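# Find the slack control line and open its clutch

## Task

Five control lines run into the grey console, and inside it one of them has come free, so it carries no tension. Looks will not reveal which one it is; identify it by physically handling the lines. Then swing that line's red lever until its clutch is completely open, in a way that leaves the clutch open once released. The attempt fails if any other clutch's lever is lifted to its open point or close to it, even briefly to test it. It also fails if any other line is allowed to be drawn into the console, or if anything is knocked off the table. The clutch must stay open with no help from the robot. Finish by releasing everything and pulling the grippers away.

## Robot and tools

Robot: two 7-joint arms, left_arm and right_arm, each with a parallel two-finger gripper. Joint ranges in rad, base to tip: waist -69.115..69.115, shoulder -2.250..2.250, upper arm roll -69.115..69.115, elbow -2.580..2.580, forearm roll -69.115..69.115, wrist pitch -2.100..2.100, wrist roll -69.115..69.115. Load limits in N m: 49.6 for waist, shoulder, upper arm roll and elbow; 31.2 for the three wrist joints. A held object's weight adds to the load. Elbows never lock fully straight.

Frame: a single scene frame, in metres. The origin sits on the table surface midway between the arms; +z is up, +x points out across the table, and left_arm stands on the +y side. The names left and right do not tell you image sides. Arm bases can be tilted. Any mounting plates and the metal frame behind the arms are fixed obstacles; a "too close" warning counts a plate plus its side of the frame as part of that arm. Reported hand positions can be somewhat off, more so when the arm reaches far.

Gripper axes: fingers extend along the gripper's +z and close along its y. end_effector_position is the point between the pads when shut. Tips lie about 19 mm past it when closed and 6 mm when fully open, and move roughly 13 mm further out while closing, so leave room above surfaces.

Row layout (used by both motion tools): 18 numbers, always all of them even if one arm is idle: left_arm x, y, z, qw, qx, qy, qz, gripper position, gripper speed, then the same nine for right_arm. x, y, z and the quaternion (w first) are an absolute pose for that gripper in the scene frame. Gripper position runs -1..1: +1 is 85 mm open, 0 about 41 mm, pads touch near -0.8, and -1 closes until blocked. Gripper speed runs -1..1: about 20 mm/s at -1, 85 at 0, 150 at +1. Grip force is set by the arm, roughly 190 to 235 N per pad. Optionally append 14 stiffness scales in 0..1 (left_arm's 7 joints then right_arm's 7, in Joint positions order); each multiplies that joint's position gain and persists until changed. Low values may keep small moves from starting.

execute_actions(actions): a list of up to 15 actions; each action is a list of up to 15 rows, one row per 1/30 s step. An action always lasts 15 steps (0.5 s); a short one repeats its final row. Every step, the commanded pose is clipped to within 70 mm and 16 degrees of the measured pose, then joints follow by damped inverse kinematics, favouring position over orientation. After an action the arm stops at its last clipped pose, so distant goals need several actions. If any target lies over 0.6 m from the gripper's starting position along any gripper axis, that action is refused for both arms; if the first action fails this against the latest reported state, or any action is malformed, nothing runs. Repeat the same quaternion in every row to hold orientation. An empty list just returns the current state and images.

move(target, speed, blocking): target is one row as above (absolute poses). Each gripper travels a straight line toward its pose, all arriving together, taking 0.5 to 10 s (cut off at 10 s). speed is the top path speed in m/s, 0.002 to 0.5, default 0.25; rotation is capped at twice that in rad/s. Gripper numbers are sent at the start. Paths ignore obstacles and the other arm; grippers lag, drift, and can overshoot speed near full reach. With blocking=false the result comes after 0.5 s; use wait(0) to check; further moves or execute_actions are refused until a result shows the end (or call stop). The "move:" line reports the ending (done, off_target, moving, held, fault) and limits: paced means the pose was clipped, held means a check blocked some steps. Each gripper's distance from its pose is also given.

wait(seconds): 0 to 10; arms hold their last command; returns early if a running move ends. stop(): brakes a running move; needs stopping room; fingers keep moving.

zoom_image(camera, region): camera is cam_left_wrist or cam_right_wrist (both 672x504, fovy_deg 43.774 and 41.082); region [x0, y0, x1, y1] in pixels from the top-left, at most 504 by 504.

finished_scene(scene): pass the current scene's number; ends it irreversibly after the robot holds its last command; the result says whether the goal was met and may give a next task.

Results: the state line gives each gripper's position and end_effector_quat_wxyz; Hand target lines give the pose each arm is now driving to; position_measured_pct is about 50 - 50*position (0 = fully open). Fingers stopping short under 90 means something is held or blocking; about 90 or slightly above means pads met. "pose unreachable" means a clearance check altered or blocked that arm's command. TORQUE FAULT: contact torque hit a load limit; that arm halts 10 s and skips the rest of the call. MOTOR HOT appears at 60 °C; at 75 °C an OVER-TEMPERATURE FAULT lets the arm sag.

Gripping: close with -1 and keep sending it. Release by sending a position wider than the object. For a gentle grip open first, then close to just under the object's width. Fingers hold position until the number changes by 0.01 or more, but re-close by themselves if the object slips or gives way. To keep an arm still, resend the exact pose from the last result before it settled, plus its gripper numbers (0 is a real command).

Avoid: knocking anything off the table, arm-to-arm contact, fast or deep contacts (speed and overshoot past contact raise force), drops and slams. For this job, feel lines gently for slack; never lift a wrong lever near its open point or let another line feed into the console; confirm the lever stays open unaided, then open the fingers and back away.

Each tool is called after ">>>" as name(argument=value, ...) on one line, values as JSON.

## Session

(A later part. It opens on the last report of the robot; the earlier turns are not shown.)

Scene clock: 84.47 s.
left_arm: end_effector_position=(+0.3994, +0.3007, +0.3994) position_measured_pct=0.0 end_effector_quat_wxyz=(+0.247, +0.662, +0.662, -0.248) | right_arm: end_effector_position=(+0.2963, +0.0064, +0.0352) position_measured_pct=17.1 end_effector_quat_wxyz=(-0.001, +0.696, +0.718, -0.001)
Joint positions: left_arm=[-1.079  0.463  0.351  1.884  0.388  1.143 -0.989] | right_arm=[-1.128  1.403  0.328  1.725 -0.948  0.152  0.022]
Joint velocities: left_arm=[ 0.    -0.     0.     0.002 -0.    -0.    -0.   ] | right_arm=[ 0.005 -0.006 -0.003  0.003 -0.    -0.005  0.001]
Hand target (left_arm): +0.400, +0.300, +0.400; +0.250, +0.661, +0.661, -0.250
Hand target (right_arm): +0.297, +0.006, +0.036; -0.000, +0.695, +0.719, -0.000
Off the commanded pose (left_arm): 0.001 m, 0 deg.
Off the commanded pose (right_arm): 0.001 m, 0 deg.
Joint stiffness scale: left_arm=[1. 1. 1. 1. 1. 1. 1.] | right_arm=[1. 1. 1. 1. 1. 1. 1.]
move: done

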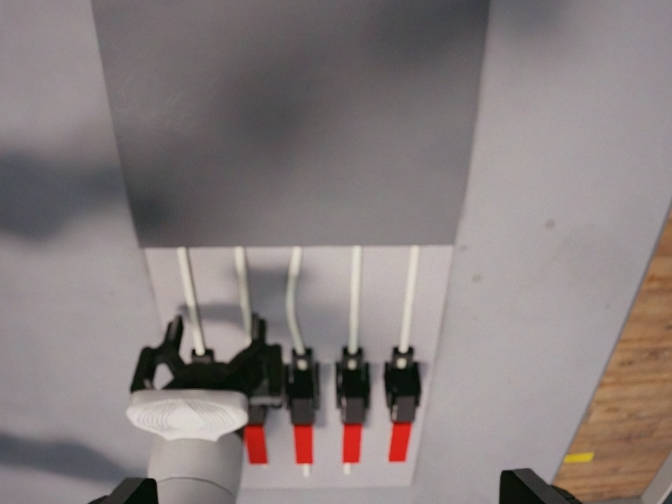

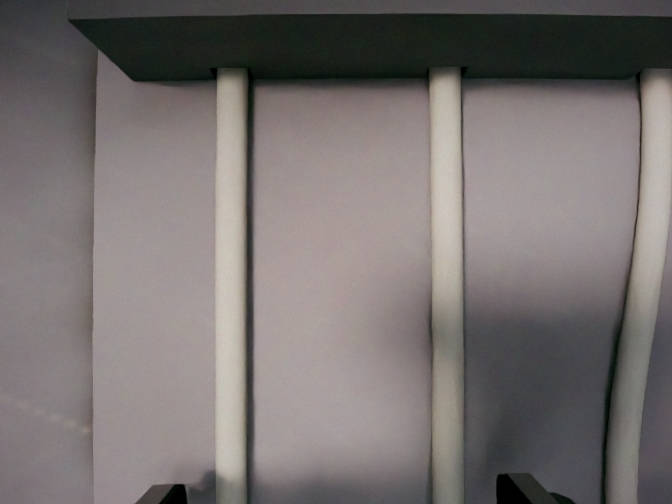

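>>> move(target=[0.40,0.30,0.40,0.25,0.661,0.661,-0.25,1,0,0.296,0.006,0.0155,0,0.6947,0.7193,0,0.66,0.5], speed=0.05)

>>> move(target=[0.40,0.30,0.40,0.25,0.661,0.661,-0.25,1,0,0.316,0.007,0.016,0,0.6947,0.7193,0,0.66,0.5], speed=0.04)

>>> move(target=[0.40,0.30,0.40,0.25,0.661,0.661,-0.25,1,0,0.276,0.005,0.016,0,0.6947,0.7193,0,0.66,0.5], speed=0.05)

>>> move(target=[0.40,0.30,0.40,0.25,0.661,0.661,-0.25,1,0,0.296,0.006,0.016,0,0.6947,0.7193,0,0.66,0.5], speed=0.05)

Scene clock: 90.93 s.
left_arm: end_effector_position=(+0.3994, +0.3007, +0.3994) position_measured_pct=0.0 end_effector_quat_wxyz=(+0.247, +0.662, +0.662, -0.248) | right_arm: end_effector_position=(+0.2949, +0.0053, +0.0169) position_measured_pct=17.1 end_effector_quat_wxyz=(-0.001, +0.698, +0.716, -0.002)
Joint positions: left_arm=[-1.079  0.463  0.351  1.884  0.388  1.143 -0.989] | right_arm=[-1.107  1.441  0.307  1.699 -0.948  0.128  0.022]
Joint velocities: left_arm=[ 0.001  0.    -0.001 -0.    -0.     0.001 -0.   ] | right_arm=[ 0.001  0.003 -0.    -0.    -0.    -0.     0.   ]
Hand target (left_arm): +0.400, +0.300, +0.400; +0.250, +0.661, +0.661, -0.250
Hand target (right_arm): +0.296, +0.006, +0.016; +0.000, +0.695, +0.719, -0.000
Off the commanded pose (left_arm): 0.001 m, 0 deg.
Off the commanded pose (right_arm): 0.002 m, 1 deg.
Joint stiffness scale: left_arm=[1. 1. 1. 1. 1. 1. 1.] | right_arm=[1. 1. 1. 1. 1. 1. 1.]
move: done

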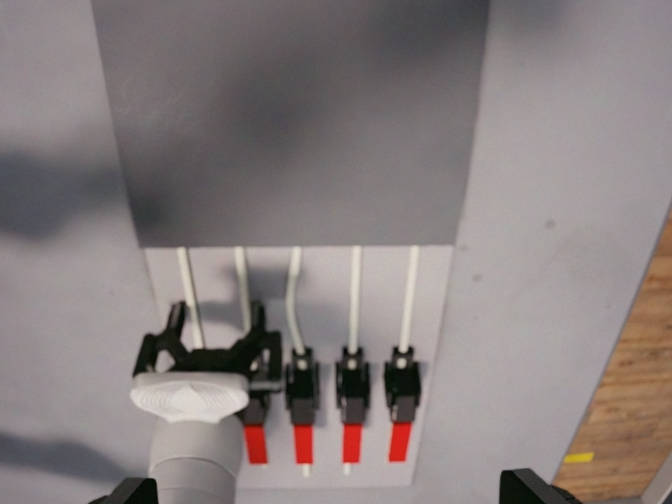

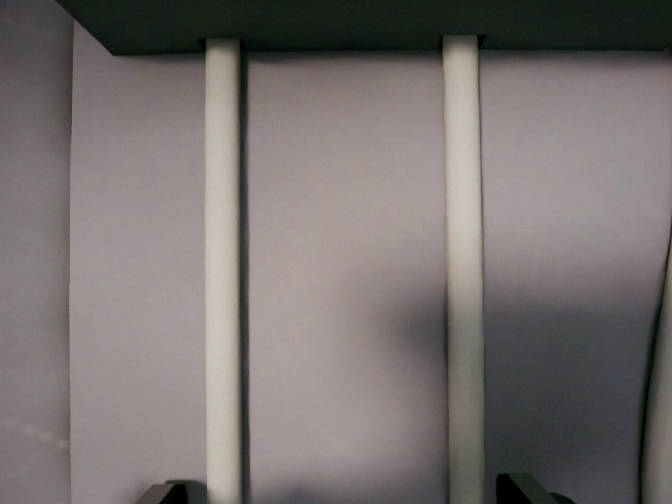

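Scene clock: 91.70 s.
left_arm: end_effector_position=(+0.3994, +0.3007, +0.3994) position_measured_pct=0.0 end_effector_quat_wxyz=(+0.247, +0.662, +0.662, -0.248) | right_arm: end_effector_position=(+0.3102, +0.0064, +0.0162) position_measured_pct=16.7 end_effector_quat_wxyz=(-0.003, +0.698, +0.716, -0.003)
Joint positions: left_arm=[-1.079  0.463  0.351  1.884  0.388  1.143 -0.989] | right_arm=[-1.106  1.45   0.351  1.657 -0.945  0.188  0.022]
Joint velocities: left_arm=[-0.001 -0.    -0.    -0.     0.001 -0.002  0.   ] | right_arm=[ 0.001  0.005  0.004 -0.007  0.     0.009 -0.   ]
Hand target (left_arm): +0.400, +0.300, +0.400; +0.250, +0.661, +0.661, -0.250
Hand target (right_arm): +0.316, +0.007, +0.016; +0.000, +0.695, +0.719, +0.000
Off the commanded pose (left_arm): 0.001 m, 0 deg.
Off the commanded pose (right_arm): 0.006 m, 1 deg.
Joint stiffness scale: left_arm=[1. 1. 1. 1. 1. 1. 1.] | right_arm=[1. 1. 1. 1. 1. 1. 1.]
move: off_target (right_arm)

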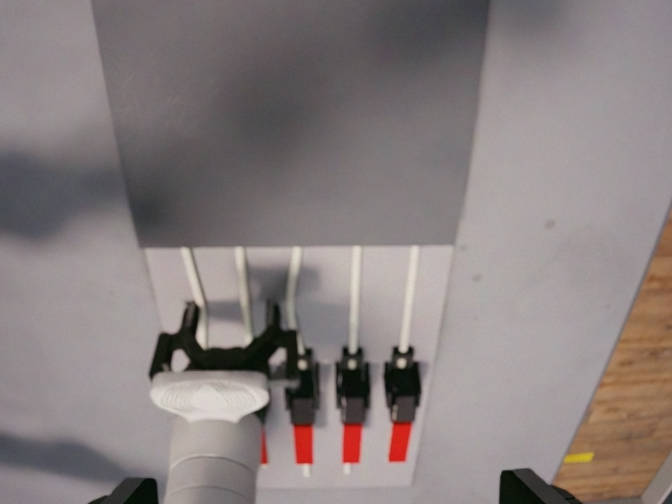

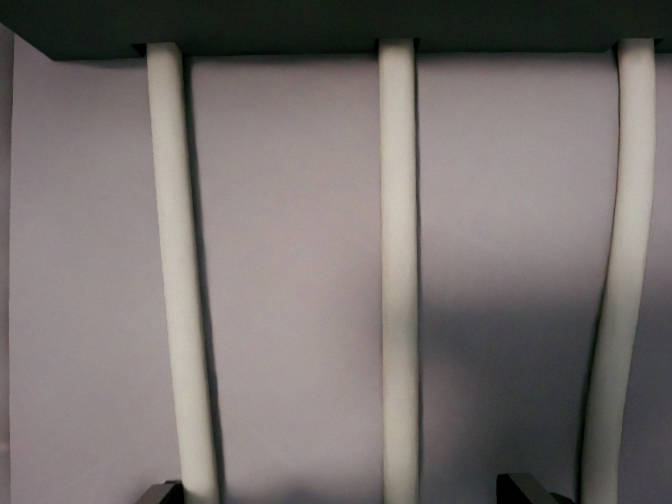

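Scene clock: 92.67 s.
left_arm: end_effector_position=(+0.3994, +0.3007, +0.3994) position_measured_pct=0.0 end_effector_quat_wxyz=(+0.247, +0.662, +0.662, -0.248) | right_arm: end_effector_position=(+0.2787, +0.0052, +0.0155) position_measured_pct=17.1 end_effector_quat_wxyz=(+0.002, +0.695, +0.719, +0.001)
Joint positions: left_arm=[-1.079  0.463  0.351  1.884  0.388  1.143 -0.989] | right_arm=[-1.105  1.438  0.255  1.736 -0.945  0.059  0.022]
Joint velocities: left_arm=[-0.     0.     0.001 -0.    -0.     0.001 -0.   ] | right_arm=[ 0.003 -0.004 -0.005  0.004  0.    -0.006  0.   ]
Hand target (left_arm): +0.400, +0.300, +0.400; +0.250, +0.661, +0.661, -0.250
Hand target (right_arm): +0.276, +0.005, +0.016; +0.000, +0.695, +0.719, -0.000
Off the commanded pose (left_arm): 0.001 m, 0 deg.
Off the commanded pose (right_arm): 0.003 m, 0 deg.
Joint stiffness scale: left_arm=[1. 1. 1. 1. 1. 1. 1.] | right_arm=[1. 1. 1. 1. 1. 1. 1.]
move: done

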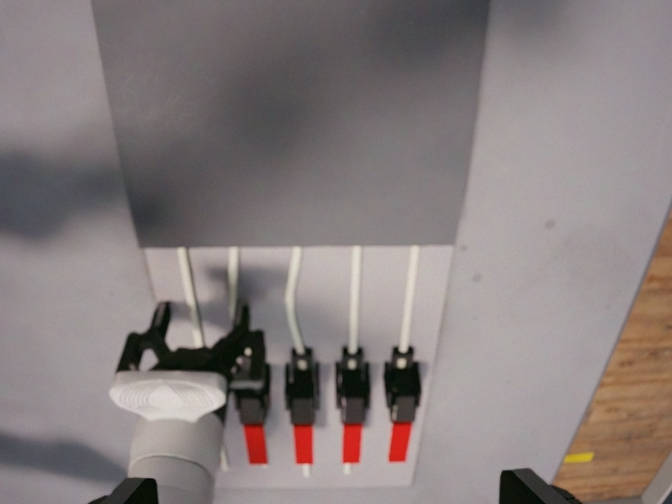

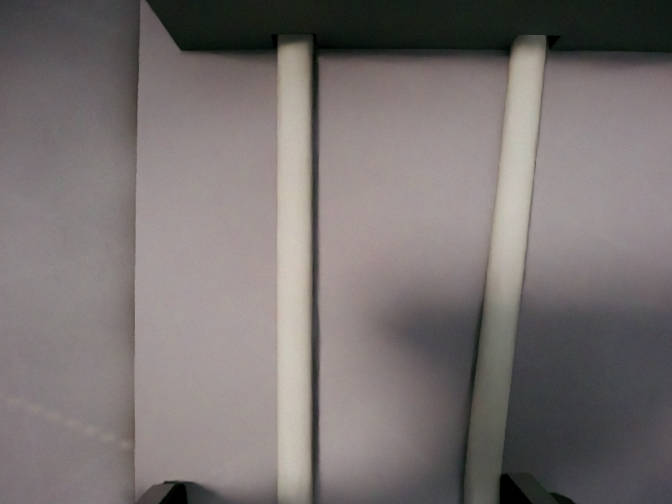

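Scene clock: 93.40 s.
left_arm: end_effector_position=(+0.3994, +0.3007, +0.3994) position_measured_pct=0.0 end_effector_quat_wxyz=(+0.247, +0.662, +0.662, -0.248) | right_arm: end_effector_position=(+0.2958, +0.0064, +0.0169) position_measured_pct=17.1 end_effector_quat_wxyz=(+0.000, +0.697, +0.717, +0.001)
Joint positions: left_arm=[-1.079  0.463  0.351  1.884  0.388  1.143 -0.989] | right_arm=[-1.105  1.44   0.301  1.7   -0.945  0.117  0.022]
Joint velocities: left_arm=[ 0.     0.    -0.001 -0.001 -0.001  0.    -0.   ] | right_arm=[-0.001  0.003  0.002 -0.004  0.     0.005  0.   ]
Hand target (left_arm): +0.400, +0.300, +0.400; +0.250, +0.661, +0.661, -0.250
Hand target (right_arm): +0.296, +0.006, +0.016; -0.000, +0.695, +0.719, +0.000
Off the commanded pose (left_arm): 0.001 m, 0 deg.
Off the commanded pose (right_arm): 0.001 m, 0 deg.
Joint stiffness scale: left_arm=[1. 1. 1. 1. 1. 1. 1.] | right_arm=[1. 1. 1. 1. 1. 1. 1.]
move: done

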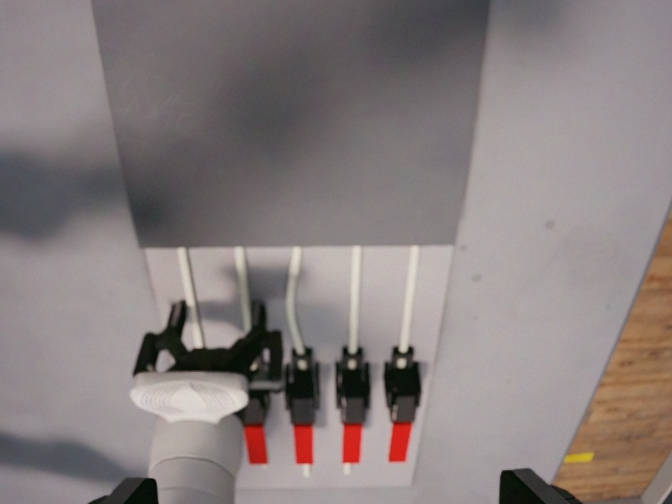

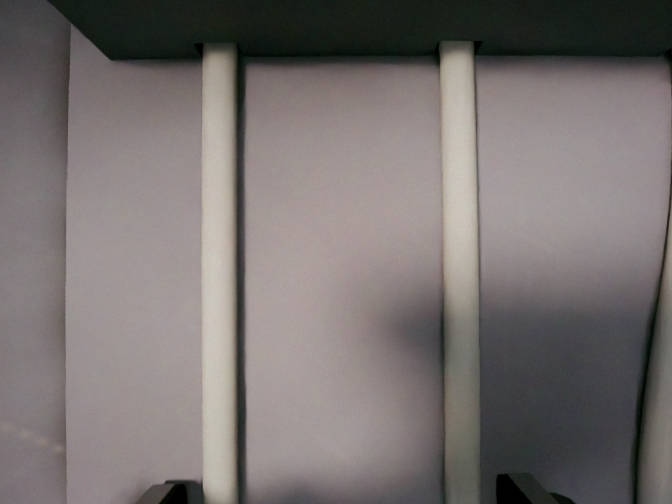

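>>> move(target=[0.37,0.28,0.38,0.25,0.661,0.661,-0.25,1,0,0.30,0.0,0.10,0,0.6947,0.7193,0,0.66,0.5], speed=0.25)

>>> move(target=[0.18,0.02,0.23,0.470,0.271,0.825,-0.155,1,0,0.386,-0.23,0.14,0,0.6947,0.7193,0,0.0,0.5], speed=0.3)

Scene clock: 109.70 s.
left_arm: end_effector_position=(+0.3681, +0.2803, +0.3803) position_measured_pct=0.0 end_effector_quat_wxyz=(+0.246, +0.662, +0.661, -0.253) | right_arm: end_effector_position=(+0.3013, +0.0008, +0.0986) position_measured_pct=17.1 end_effector_quat_wxyz=(+0.001, +0.693, +0.721, +0.002)
Joint positions: left_arm=[-1.105  0.463  0.352  2.011  0.397  1.045 -1.054] | right_arm=[-1.192  1.268  0.405  1.824 -0.937  0.226  0.021]
Joint velocities: left_arm=[-0.004 -0.     0.005 -0.001  0.     0.    -0.   ] | right_arm=[-0.005 -0.005  0.002  0.001  0.001  0.001  0.001]
Hand target (left_arm): +0.370, +0.280, +0.380; +0.250, +0.661, +0.661, -0.250
Hand target (right_arm): +0.300, -0.000, +0.100; +0.000, +0.695, +0.719, -0.000
Off the commanded pose (left_arm): 0.002 m, 1 deg.
Off the commanded pose (right_arm): 0.002 m, 0 deg.
Joint stiffness scale: left_arm=[1. 1. 1. 1. 1. 1. 1.] | right_arm=[1. 1. 1. 1. 1. 1. 1.]
move: done

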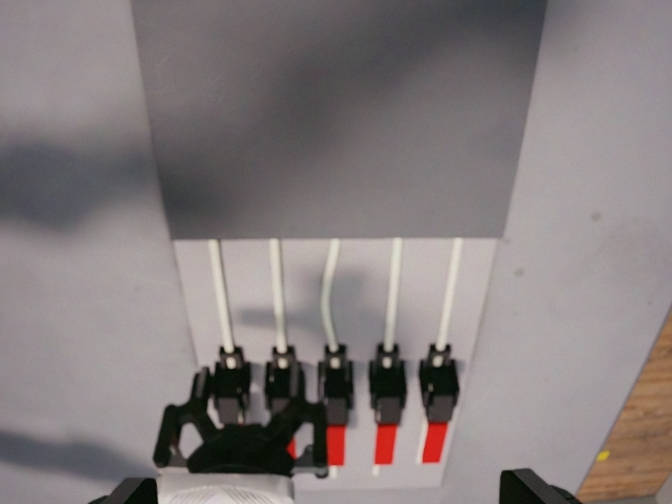

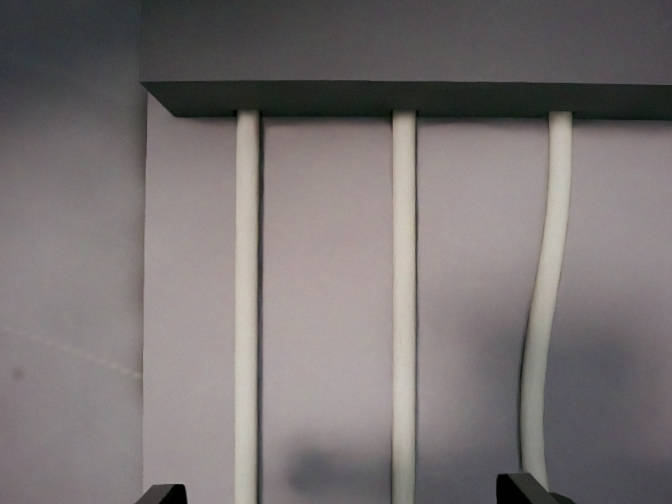

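Scene clock: 111.93 s.
left_arm: end_effector_position=(+0.2199, +0.0864, +0.2651) position_measured_pct=0.0 end_effector_quat_wxyz=(+0.400, +0.436, +0.718, -0.367) | right_arm: end_effector_position=(+0.3878, -0.2285, +0.1392) position_measured_pct=49.6 end_effector_quat_wxyz=(+0.002, +0.699, +0.716, +0.002)
Joint positions: left_arm=[-1.441  1.38   0.203  2.577  1.345  0.385 -2.429] | right_arm=[-0.582  1.007  0.318  2.006 -0.736  0.1    0.442]
Joint velocities: left_arm=[ 0.001 -0.     0.     0.     0.001 -0.001  0.   ] | right_arm=[ 0.005 -0.001 -0.     0.001  0.003 -0.    -0.001]
Hand target (left_arm): +0.221, +0.086, +0.266; +0.400, +0.436, +0.717, -0.368
Hand target (right_arm): +0.388, -0.229, +0.140; +0.000, +0.695, +0.719, +0.001
Off the commanded pose (left_arm): 0.085 m, 34 deg; position and orientation clipped at the last step of the last action.
Off the commanded pose (right_arm): 0.002 m, 1 deg.
Joint stiffness scale: left_arm=[1. 1. 1. 1. 1. 1. 1.] | right_arm=[1. 1. 1. 1. 1. 1. 1.]
move: held (left_arm); limits=paced,held; held on 21 of 67 steps (left_arm), including the last (left_arm)
pose unreachable (left arm): on one or more control steps of this call, first in action 0 (counted from 0), this arm could not follow its commanded pose, so it was not sent that pose on those steps. On the call's last step it was still not sent that pose. It may still have moved: this result reports where it is.
cause: the commanded pose would bring two parts of the arm too close to each other (joints 1 (waist) to 7 (wrist roll) lie between them).

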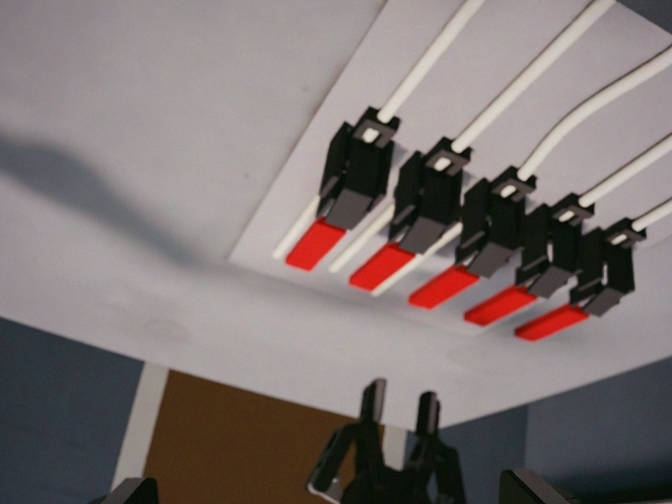

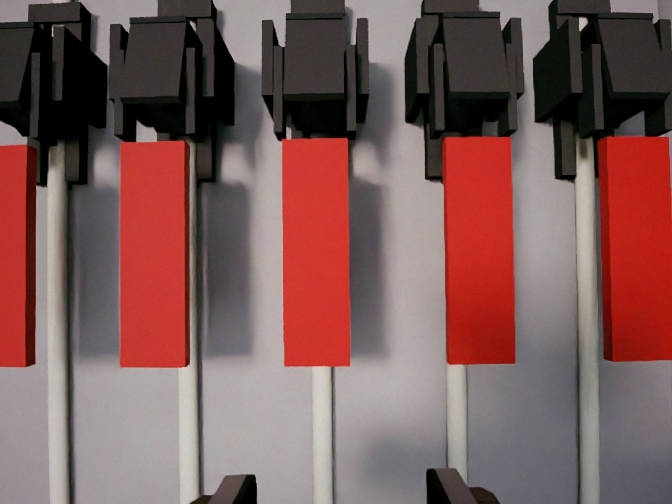

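>>> zoom_image(camera="cam_left_wrist", region=[260, 90, 560, 330])

>>> zoom_image(camera="cam_right_wrist", region=[400, 0, 672, 200])

Region (260, 90, 560, 330) of cam_left_wrist's 672x504 image, scaled by 1.680; it fills the top 403 rows of this view, and the rest is white.

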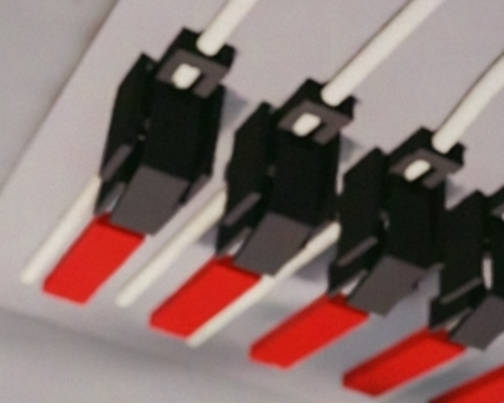

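Region (400, 0, 672, 200) of cam_right_wrist's 672x504 image, scaled by 1.853; it fills the top 371 rows of this view, and the rest is white.

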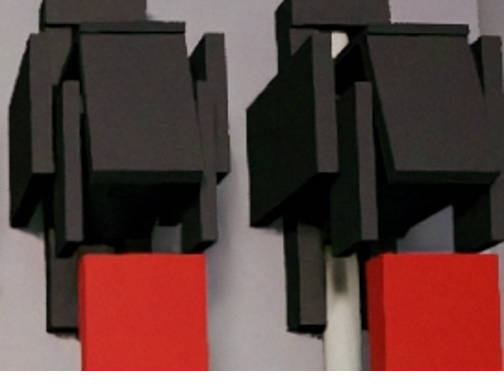

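>>> move(target=[0.2199,0.0864,0.2651,0.400,0.436,0.718,-0.367,1,0,0.381,-0.243,0.06,-0.3321,0.6162,0.6380,0.3208,-0.85,0.5], speed=0.35)

Scene clock: 143.60 s.
left_arm: end_effector_position=(+0.2199, +0.0864, +0.2651) position_measured_pct=0.0 end_effector_quat_wxyz=(+0.400, +0.436, +0.718, -0.367) | right_arm: end_effector_position=(+0.3847, -0.2429, +0.0629) position_measured_pct=90.5 end_effector_quat_wxyz=(-0.332, +0.619, +0.636, +0.320)
Joint positions: left_arm=[-1.441  1.38   0.203  2.577  1.345  0.385 -2.429] | right_arm=[ 0.608  1.436 -0.434  1.534 -0.44   0.64   1.061]
Joint velocities: left_arm=[-0.    -0.     0.001 -0.001  0.001 -0.001  0.   ] | right_arm=[ 0.004  0.007 -0.002 -0.002  0.001 -0.001  0.   ]
Hand target (left_arm): +0.220, +0.086, +0.265; +0.400, +0.436, +0.718, -0.367
Hand target (right_arm): +0.383, -0.244, +0.061; -0.331, +0.616, +0.639, +0.321
Off the commanded pose (left_arm): 0.000 m, 0 deg.
Off the commanded pose (right_arm): 0.005 m, 0 deg.
Joint stiffness scale: left_arm=[1. 1. 1. 1. 1. 1. 1.] | right_arm=[1. 1. 1. 1. 1. 1. 1.]
move: off_target (right_arm)

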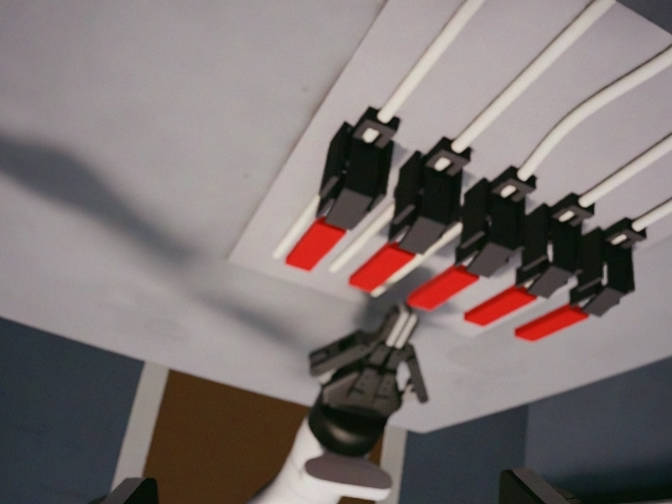

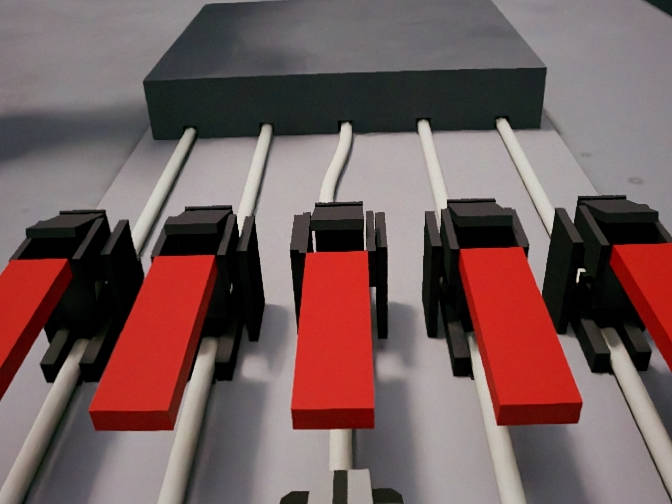

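>>> move(target=[0.2199,0.0864,0.2651,0.400,0.436,0.718,-0.367,1,0,0.381,-0.208,0.039,-0.3321,0.6162,0.6380,0.3208,-0.85,0.5], speed=0.08)

>>> move(target=[0.2199,0.0864,0.2651,0.400,0.436,0.718,-0.367,1,0,0.381,-0.200,0.075,-0.3321,0.6162,0.6380,0.3208,-0.85,0.5], speed=0.05)

Scene clock: 149.17 s.
left_arm: end_effector_position=(+0.2199, +0.0864, +0.2651) position_measured_pct=0.0 end_effector_quat_wxyz=(+0.400, +0.436, +0.718, -0.367) | right_arm: end_effector_position=(+0.3792, -0.2087, +0.0406) position_measured_pct=90.5 end_effector_quat_wxyz=(-0.336, +0.619, +0.635, +0.319)
Joint positions: left_arm=[-1.441  1.38   0.203  2.577  1.345  0.385 -2.429] | right_arm=[ 0.575  1.507 -0.458  1.526 -0.44   0.573  1.061]
Joint velocities: left_arm=[-0.     0.    -0.001  0.002  0.001  0.001 -0.   ] | right_arm=[-0.001  0.003 -0.001  0.002 -0.    -0.001  0.   ]
Hand target (left_arm): +0.220, +0.086, +0.265; +0.400, +0.436, +0.718, -0.367
Hand target (right_arm): +0.381, -0.208, +0.039; -0.332, +0.616, +0.638, +0.321
Off the commanded pose (left_arm): 0.000 m, 0 deg.
Off the commanded pose (right_arm): 0.002 m, 1 deg.
Joint stiffness scale: left_arm=[1. 1. 1. 1. 1. 1. 1.] | right_arm=[1. 1. 1. 1. 1. 1. 1.]
move: done

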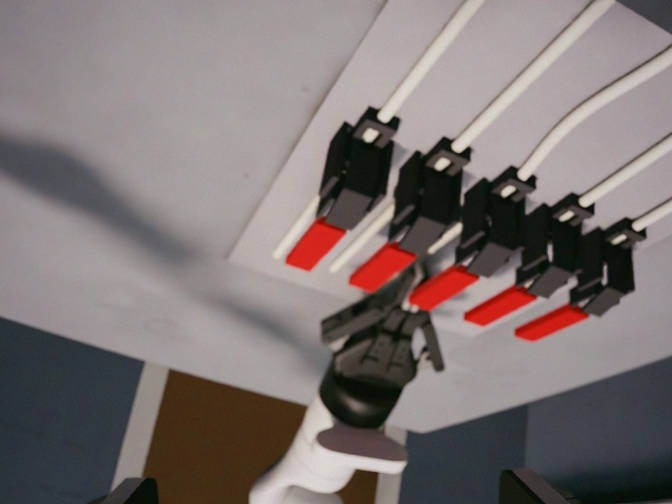

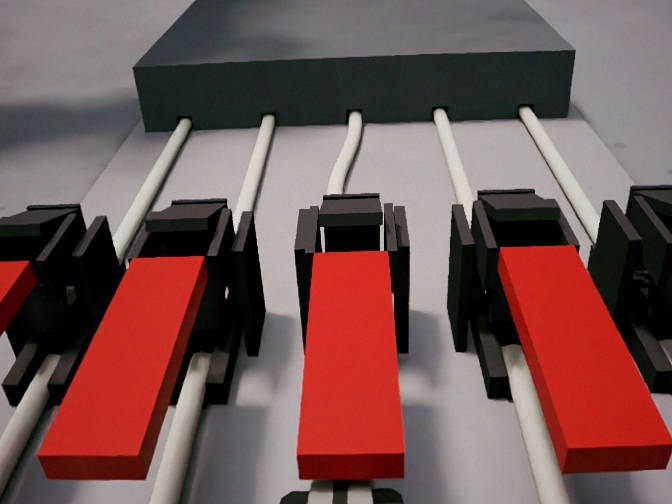

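Scene clock: 150.20 s.
left_arm: end_effector_position=(+0.2199, +0.0864, +0.2651) position_measured_pct=0.0 end_effector_quat_wxyz=(+0.400, +0.436, +0.718, -0.367) | right_arm: end_effector_position=(+0.3790, -0.2018, +0.0727) position_measured_pct=90.5 end_effector_quat_wxyz=(-0.331, +0.613, +0.642, +0.321)
Joint positions: left_arm=[-1.441  1.38   0.203  2.577  1.345  0.385 -2.429] | right_arm=[ 0.574  1.438 -0.484  1.614 -0.446  0.534  1.054]
Joint velocities: left_arm=[ 0.    -0.     0.     0.    -0.    -0.001 -0.   ] | right_arm=[ 0.    -0.009 -0.001  0.002  0.    -0.001 -0.   ]
Hand target (left_arm): +0.220, +0.086, +0.265; +0.400, +0.436, +0.718, -0.367
Hand target (right_arm): +0.381, -0.200, +0.075; -0.332, +0.616, +0.638, +0.321
Off the commanded pose (left_arm): 0.000 m, 0 deg.
Off the commanded pose (right_arm): 0.004 m, 1 deg.
Joint stiffness scale: left_arm=[1. 1. 1. 1. 1. 1. 1.] | right_arm=[1. 1. 1. 1. 1. 1. 1.]
move: off_target (right_arm)

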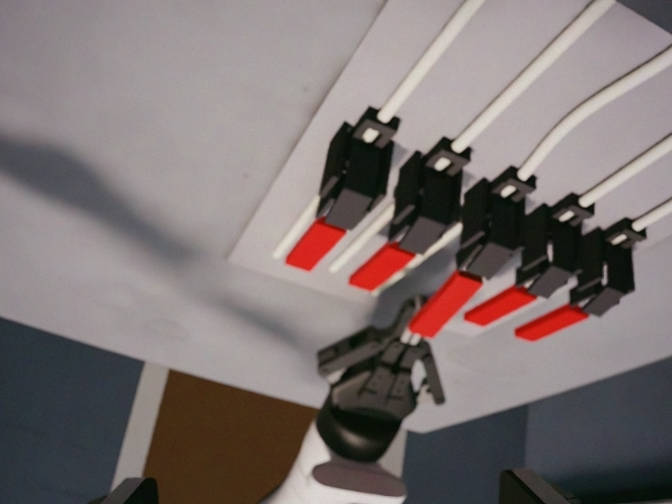

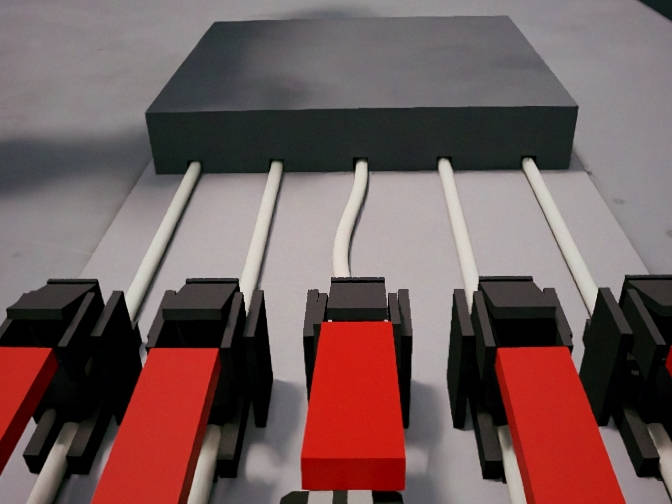

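>>> move(target=[0.2199,0.0864,0.2651,0.400,0.436,0.718,-0.367,1,0,0.382,-0.170,0.112,-0.3321,0.6162,0.6380,0.3208,-0.85,0.5], speed=0.07)

>>> move(target=[0.2199,0.0864,0.2651,0.400,0.436,0.718,-0.367,1,0,0.381,-0.135,0.126,-0.3321,0.6162,0.6380,0.3208,-0.85,0.5], speed=0.06)

Scene clock: 153.37 s.
left_arm: end_effector_position=(+0.2199, +0.0864, +0.2651) position_measured_pct=0.0 end_effector_quat_wxyz=(+0.400, +0.436, +0.718, -0.367) | right_arm: end_effector_position=(+0.3806, -0.1722, +0.1096) position_measured_pct=90.5 end_effector_quat_wxyz=(-0.331, +0.613, +0.642, +0.321)
Joint positions: left_arm=[-1.441  1.38   0.203  2.577  1.345  0.385 -2.429] | right_arm=[ 0.543  1.375 -0.534  1.718 -0.479  0.453  1.021]
Joint velocities: left_arm=[-0.001  0.    -0.001 -0.     0.001 -0.003 -0.   ] | right_arm=[-0.002 -0.005 -0.001  0.002  0.001  0.001  0.   ]
Hand target (left_arm): +0.220, +0.086, +0.265; +0.400, +0.436, +0.718, -0.367
Hand target (right_arm): +0.382, -0.170, +0.112; -0.332, +0.616, +0.638, +0.321
Off the commanded pose (left_arm): 0.000 m, 0 deg.
Off the commanded pose (right_arm): 0.004 m, 1 deg.
Joint stiffness scale: left_arm=[1. 1. 1. 1. 1. 1. 1.] | right_arm=[1. 1. 1. 1. 1. 1. 1.]
move: off_target (right_arm)

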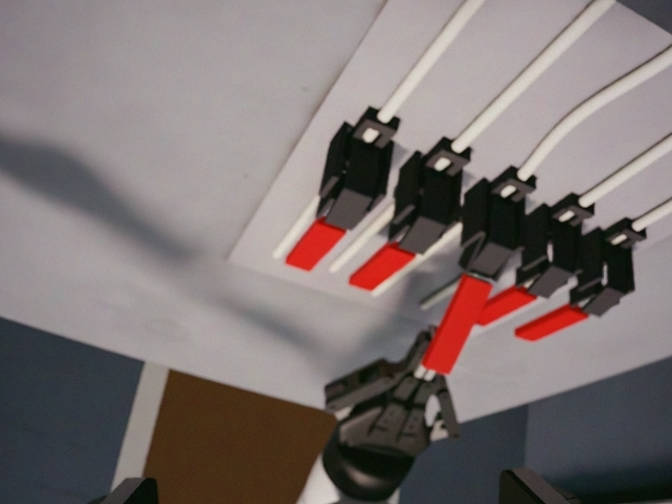

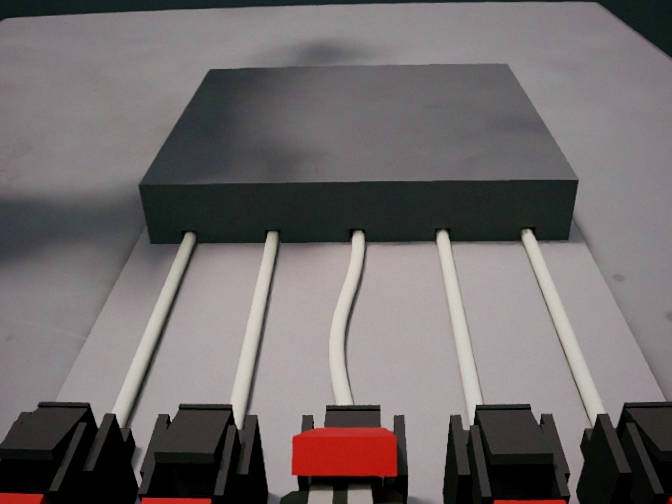

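Scene clock: 154.40 s.
left_arm: end_effector_position=(+0.2199, +0.0864, +0.2651) position_measured_pct=0.0 end_effector_quat_wxyz=(+0.400, +0.436, +0.718, -0.367) | right_arm: end_effector_position=(+0.3818, -0.1408, +0.1212) position_measured_pct=90.5 end_effector_quat_wxyz=(-0.327, +0.616, +0.642, +0.320)
Joint positions: left_arm=[-1.441  1.38   0.203  2.577  1.345  0.385 -2.429] | right_arm=[ 0.504  1.371 -0.579  1.769 -0.505  0.362  0.999]
Joint velocities: left_arm=[-0.     0.     0.001 -0.    -0.    -0.     0.   ] | right_arm=[-0.003  0.001 -0.     0.001  0.001  0.    -0.003]
Hand target (left_arm): +0.220, +0.086, +0.265; +0.400, +0.436, +0.718, -0.367
Hand target (right_arm): +0.381, -0.135, +0.126; -0.332, +0.616, +0.638, +0.321
Off the commanded pose (left_arm): 0.000 m, 0 deg.
Off the commanded pose (right_arm): 0.008 m, 1 deg.
Joint stiffness scale: left_arm=[1. 1. 1. 1. 1. 1. 1.] | right_arm=[1. 1. 1. 1. 1. 1. 1.]
move: off_target (right_arm)

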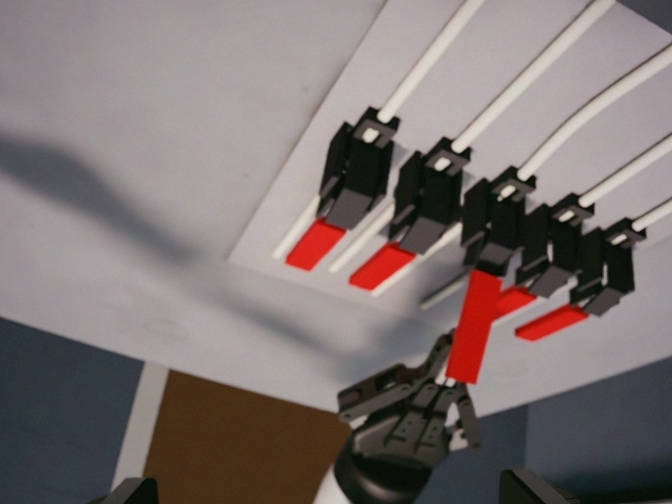

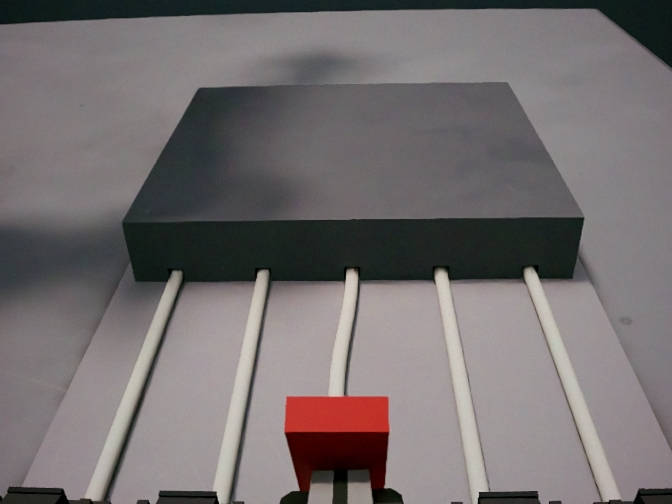

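>>> move(target=[0.2199,0.0864,0.2651,0.400,0.436,0.718,-0.367,1,0,0.380,-0.108,0.129,-0.3321,0.6162,0.6380,0.3208,-0.85,0.5], speed=0.04)

Scene clock: 157.00 s.
left_arm: end_effector_position=(+0.2199, +0.0864, +0.2651) position_measured_pct=0.0 end_effector_quat_wxyz=(+0.400, +0.436, +0.718, -0.367) | right_arm: end_effector_position=(+0.3835, -0.1153, +0.1255) position_measured_pct=90.5 end_effector_quat_wxyz=(-0.324, +0.616, +0.642, +0.321)
Joint positions: left_arm=[-1.441  1.38   0.203  2.577  1.345  0.385 -2.429] | right_arm=[ 0.469  1.382 -0.613  1.789 -0.522  0.298  0.989]
Joint velocities: left_arm=[-0.001 -0.    -0.001  0.002  0.001 -0.001 -0.   ] | right_arm=[-0.003  0.    -0.     0.    -0.002 -0.001 -0.   ]
Hand target (left_arm): +0.220, +0.086, +0.265; +0.400, +0.436, +0.718, -0.367
Hand target (right_arm): +0.380, -0.108, +0.129; -0.332, +0.616, +0.638, +0.321
Off the commanded pose (left_arm): 0.000 m, 0 deg.
Off the commanded pose (right_arm): 0.009 m, 1 deg.
Joint stiffness scale: left_arm=[1. 1. 1. 1. 1. 1. 1.] | right_arm=[1. 1. 1. 1. 1. 1. 1.]
move: off_target (right_arm)

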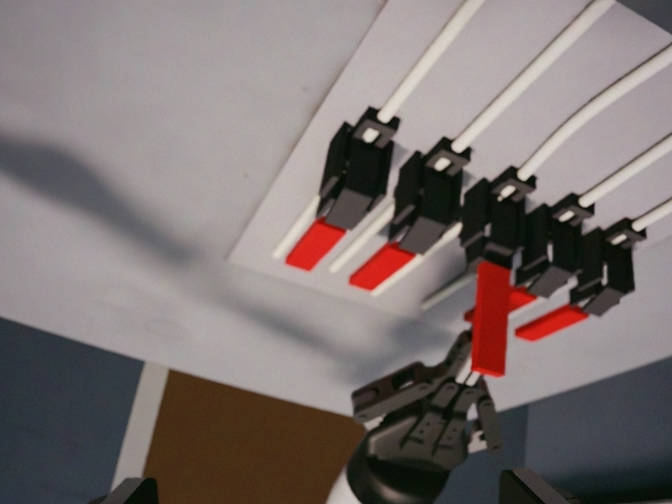

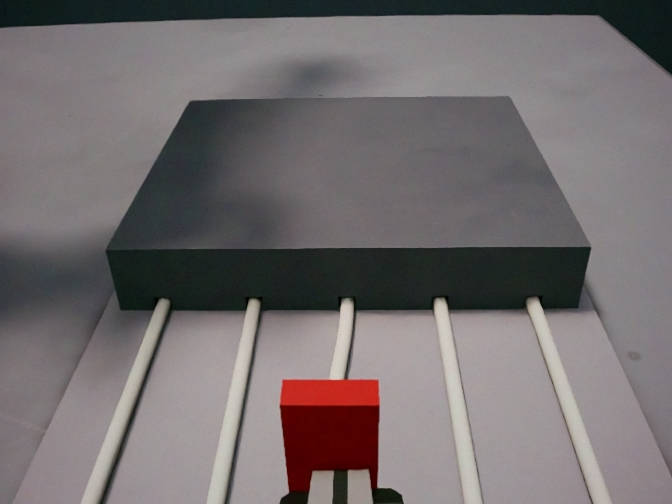

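>>> move(target=[0.2199,0.0864,0.2651,0.400,0.436,0.718,-0.367,1,0,0.377,-0.083,0.123,-0.3321,0.6162,0.6380,0.3208,-0.85,0.5], speed=0.04)

Scene clock: 159.47 s.
left_arm: end_effector_position=(+0.2199, +0.0864, +0.2651) position_measured_pct=0.0 end_effector_quat_wxyz=(+0.400, +0.436, +0.718, -0.367) | right_arm: end_effector_position=(+0.3820, -0.0903, +0.1203) position_measured_pct=90.5 end_effector_quat_wxyz=(-0.324, +0.616, +0.642, +0.322)
Joint positions: left_arm=[-1.441  1.38   0.203  2.577  1.345  0.385 -2.429] | right_arm=[ 0.437  1.419 -0.641  1.791 -0.532  0.238  0.988]
Joint velocities: left_arm=[-0.     0.    -0.     0.001 -0.     0.003 -0.   ] | right_arm=[-0.004  0.002 -0.001  0.001 -0.002 -0.001 -0.001]
Hand target (left_arm): +0.220, +0.086, +0.265; +0.400, +0.436, +0.718, -0.367
Hand target (right_arm): +0.377, -0.083, +0.123; -0.332, +0.616, +0.638, +0.321
Off the commanded pose (left_arm): 0.000 m, 0 deg.
Off the commanded pose (right_arm): 0.009 m, 1 deg.
Joint stiffness scale: left_arm=[1. 1. 1. 1. 1. 1. 1.] | right_arm=[1. 1. 1. 1. 1. 1. 1.]
move: off_target (right_arm)

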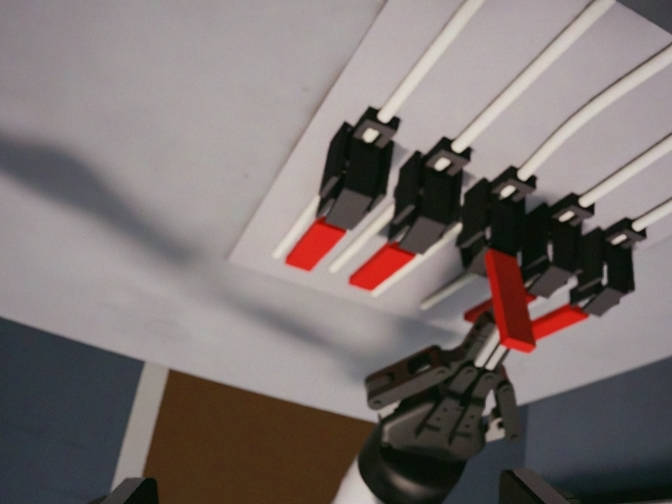

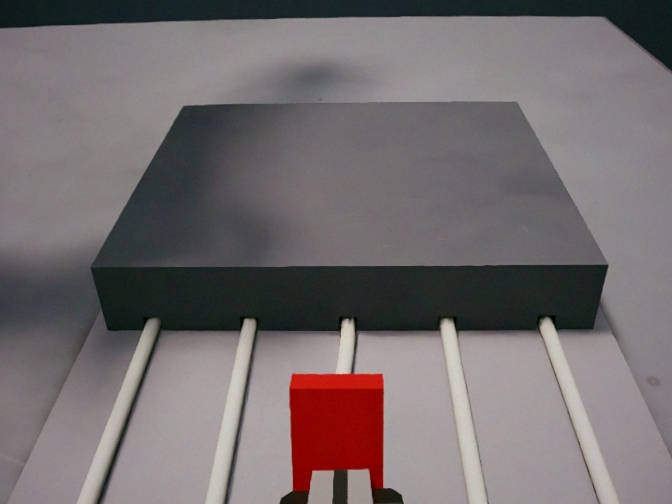

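>>> move(target=[0.2199,0.0864,0.2651,0.400,0.436,0.718,-0.367,1,0,0.376,-0.057,0.112,-0.3321,0.6162,0.6380,0.3208,-0.85,0.5], speed=0.04)

Scene clock: 162.57 s.
left_arm: end_effector_position=(+0.2199, +0.0864, +0.2651) position_measured_pct=0.0 end_effector_quat_wxyz=(+0.400, +0.436, +0.718, -0.367) | right_arm: end_effector_position=(+0.3763, -0.0609, +0.1121) position_measured_pct=90.5 end_effector_quat_wxyz=(-0.329, +0.613, +0.642, +0.322)
Joint positions: left_arm=[-1.441  1.38   0.203  2.577  1.345  0.385 -2.429] | right_arm=[ 0.398  1.469 -0.665  1.78  -0.538  0.19   0.988]
Joint velocities: left_arm=[ 0.    -0.     0.     0.002  0.     0.003 -0.   ] | right_arm=[-0.004  0.005 -0.001 -0.    -0.002  0.001  0.001]
Hand target (left_arm): +0.220, +0.086, +0.265; +0.400, +0.436, +0.718, -0.367
Hand target (right_arm): +0.376, -0.057, +0.112; -0.332, +0.616, +0.638, +0.321
Off the commanded pose (left_arm): 0.000 m, 0 deg.
Off the commanded pose (right_arm): 0.004 m, 1 deg.
Joint stiffness scale: left_arm=[1. 1. 1. 1. 1. 1. 1.] | right_arm=[1. 1. 1. 1. 1. 1. 1.]
move: off_target (right_arm)

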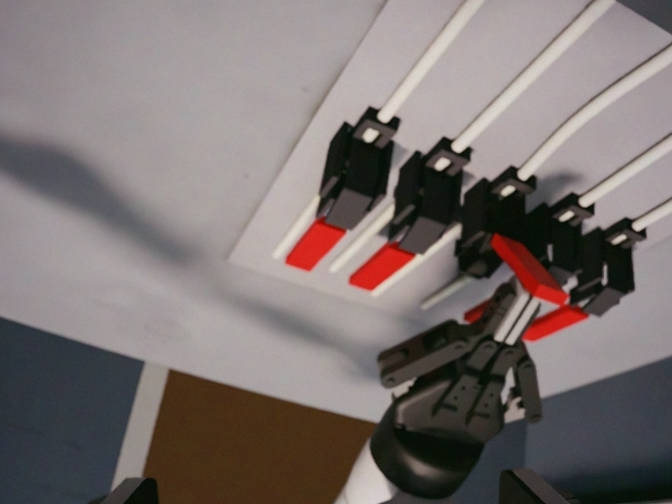

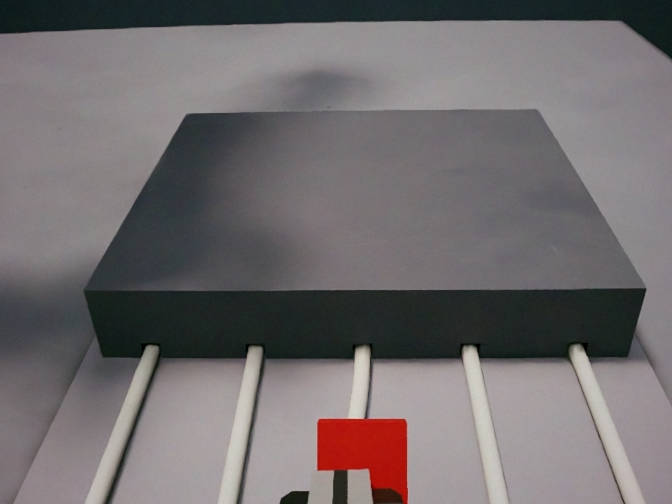

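>>> move(target=[0.2199,0.0864,0.2651,0.400,0.436,0.718,-0.367,1,0,0.380,-0.042,0.094,-0.3321,0.6162,0.6380,0.3208,-0.85,0.5], speed=0.04)

Scene clock: 165.63 s.
left_arm: end_effector_position=(+0.2199, +0.0864, +0.2651) position_measured_pct=0.0 end_effector_quat_wxyz=(+0.400, +0.436, +0.718, -0.367) | right_arm: end_effector_position=(+0.3790, -0.0440, +0.0951) position_measured_pct=90.5 end_effector_quat_wxyz=(-0.332, +0.613, +0.641, +0.322)
Joint positions: left_arm=[-1.441  1.38   0.203  2.577  1.345  0.385 -2.429] | right_arm=[ 0.365  1.518 -0.665  1.729 -0.538  0.187  0.988]
Joint velocities: left_arm=[-0.     0.     0.001 -0.001  0.001 -0.001  0.   ] | right_arm=[-0.003  0.003 -0.002 -0.002  0.001 -0.001 -0.001]
Hand target (left_arm): +0.220, +0.086, +0.265; +0.400, +0.436, +0.718, -0.367
Hand target (right_arm): +0.380, -0.042, +0.094; -0.332, +0.616, +0.638, +0.321
Off the commanded pose (left_arm): 0.000 m, 0 deg.
Off the commanded pose (right_arm): 0.003 m, 0 deg.
Joint stiffness scale: left_arm=[1. 1. 1. 1. 1. 1. 1.] | right_arm=[1. 1. 1. 1. 1. 1. 1.]
move: done

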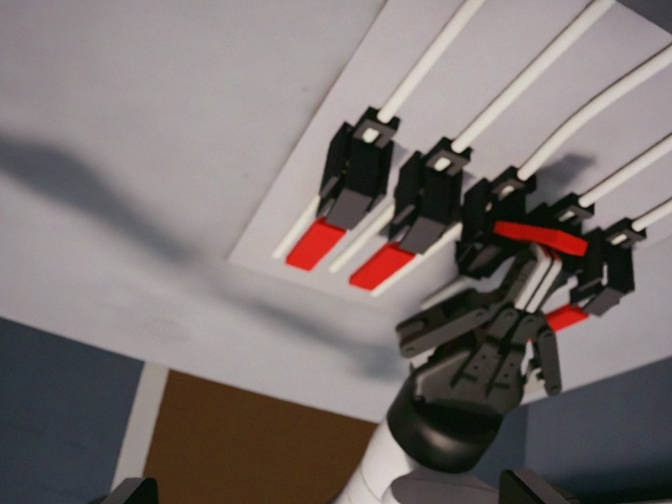

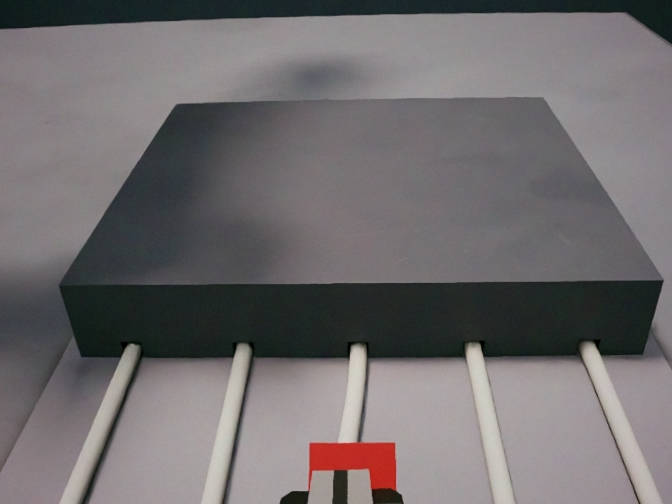

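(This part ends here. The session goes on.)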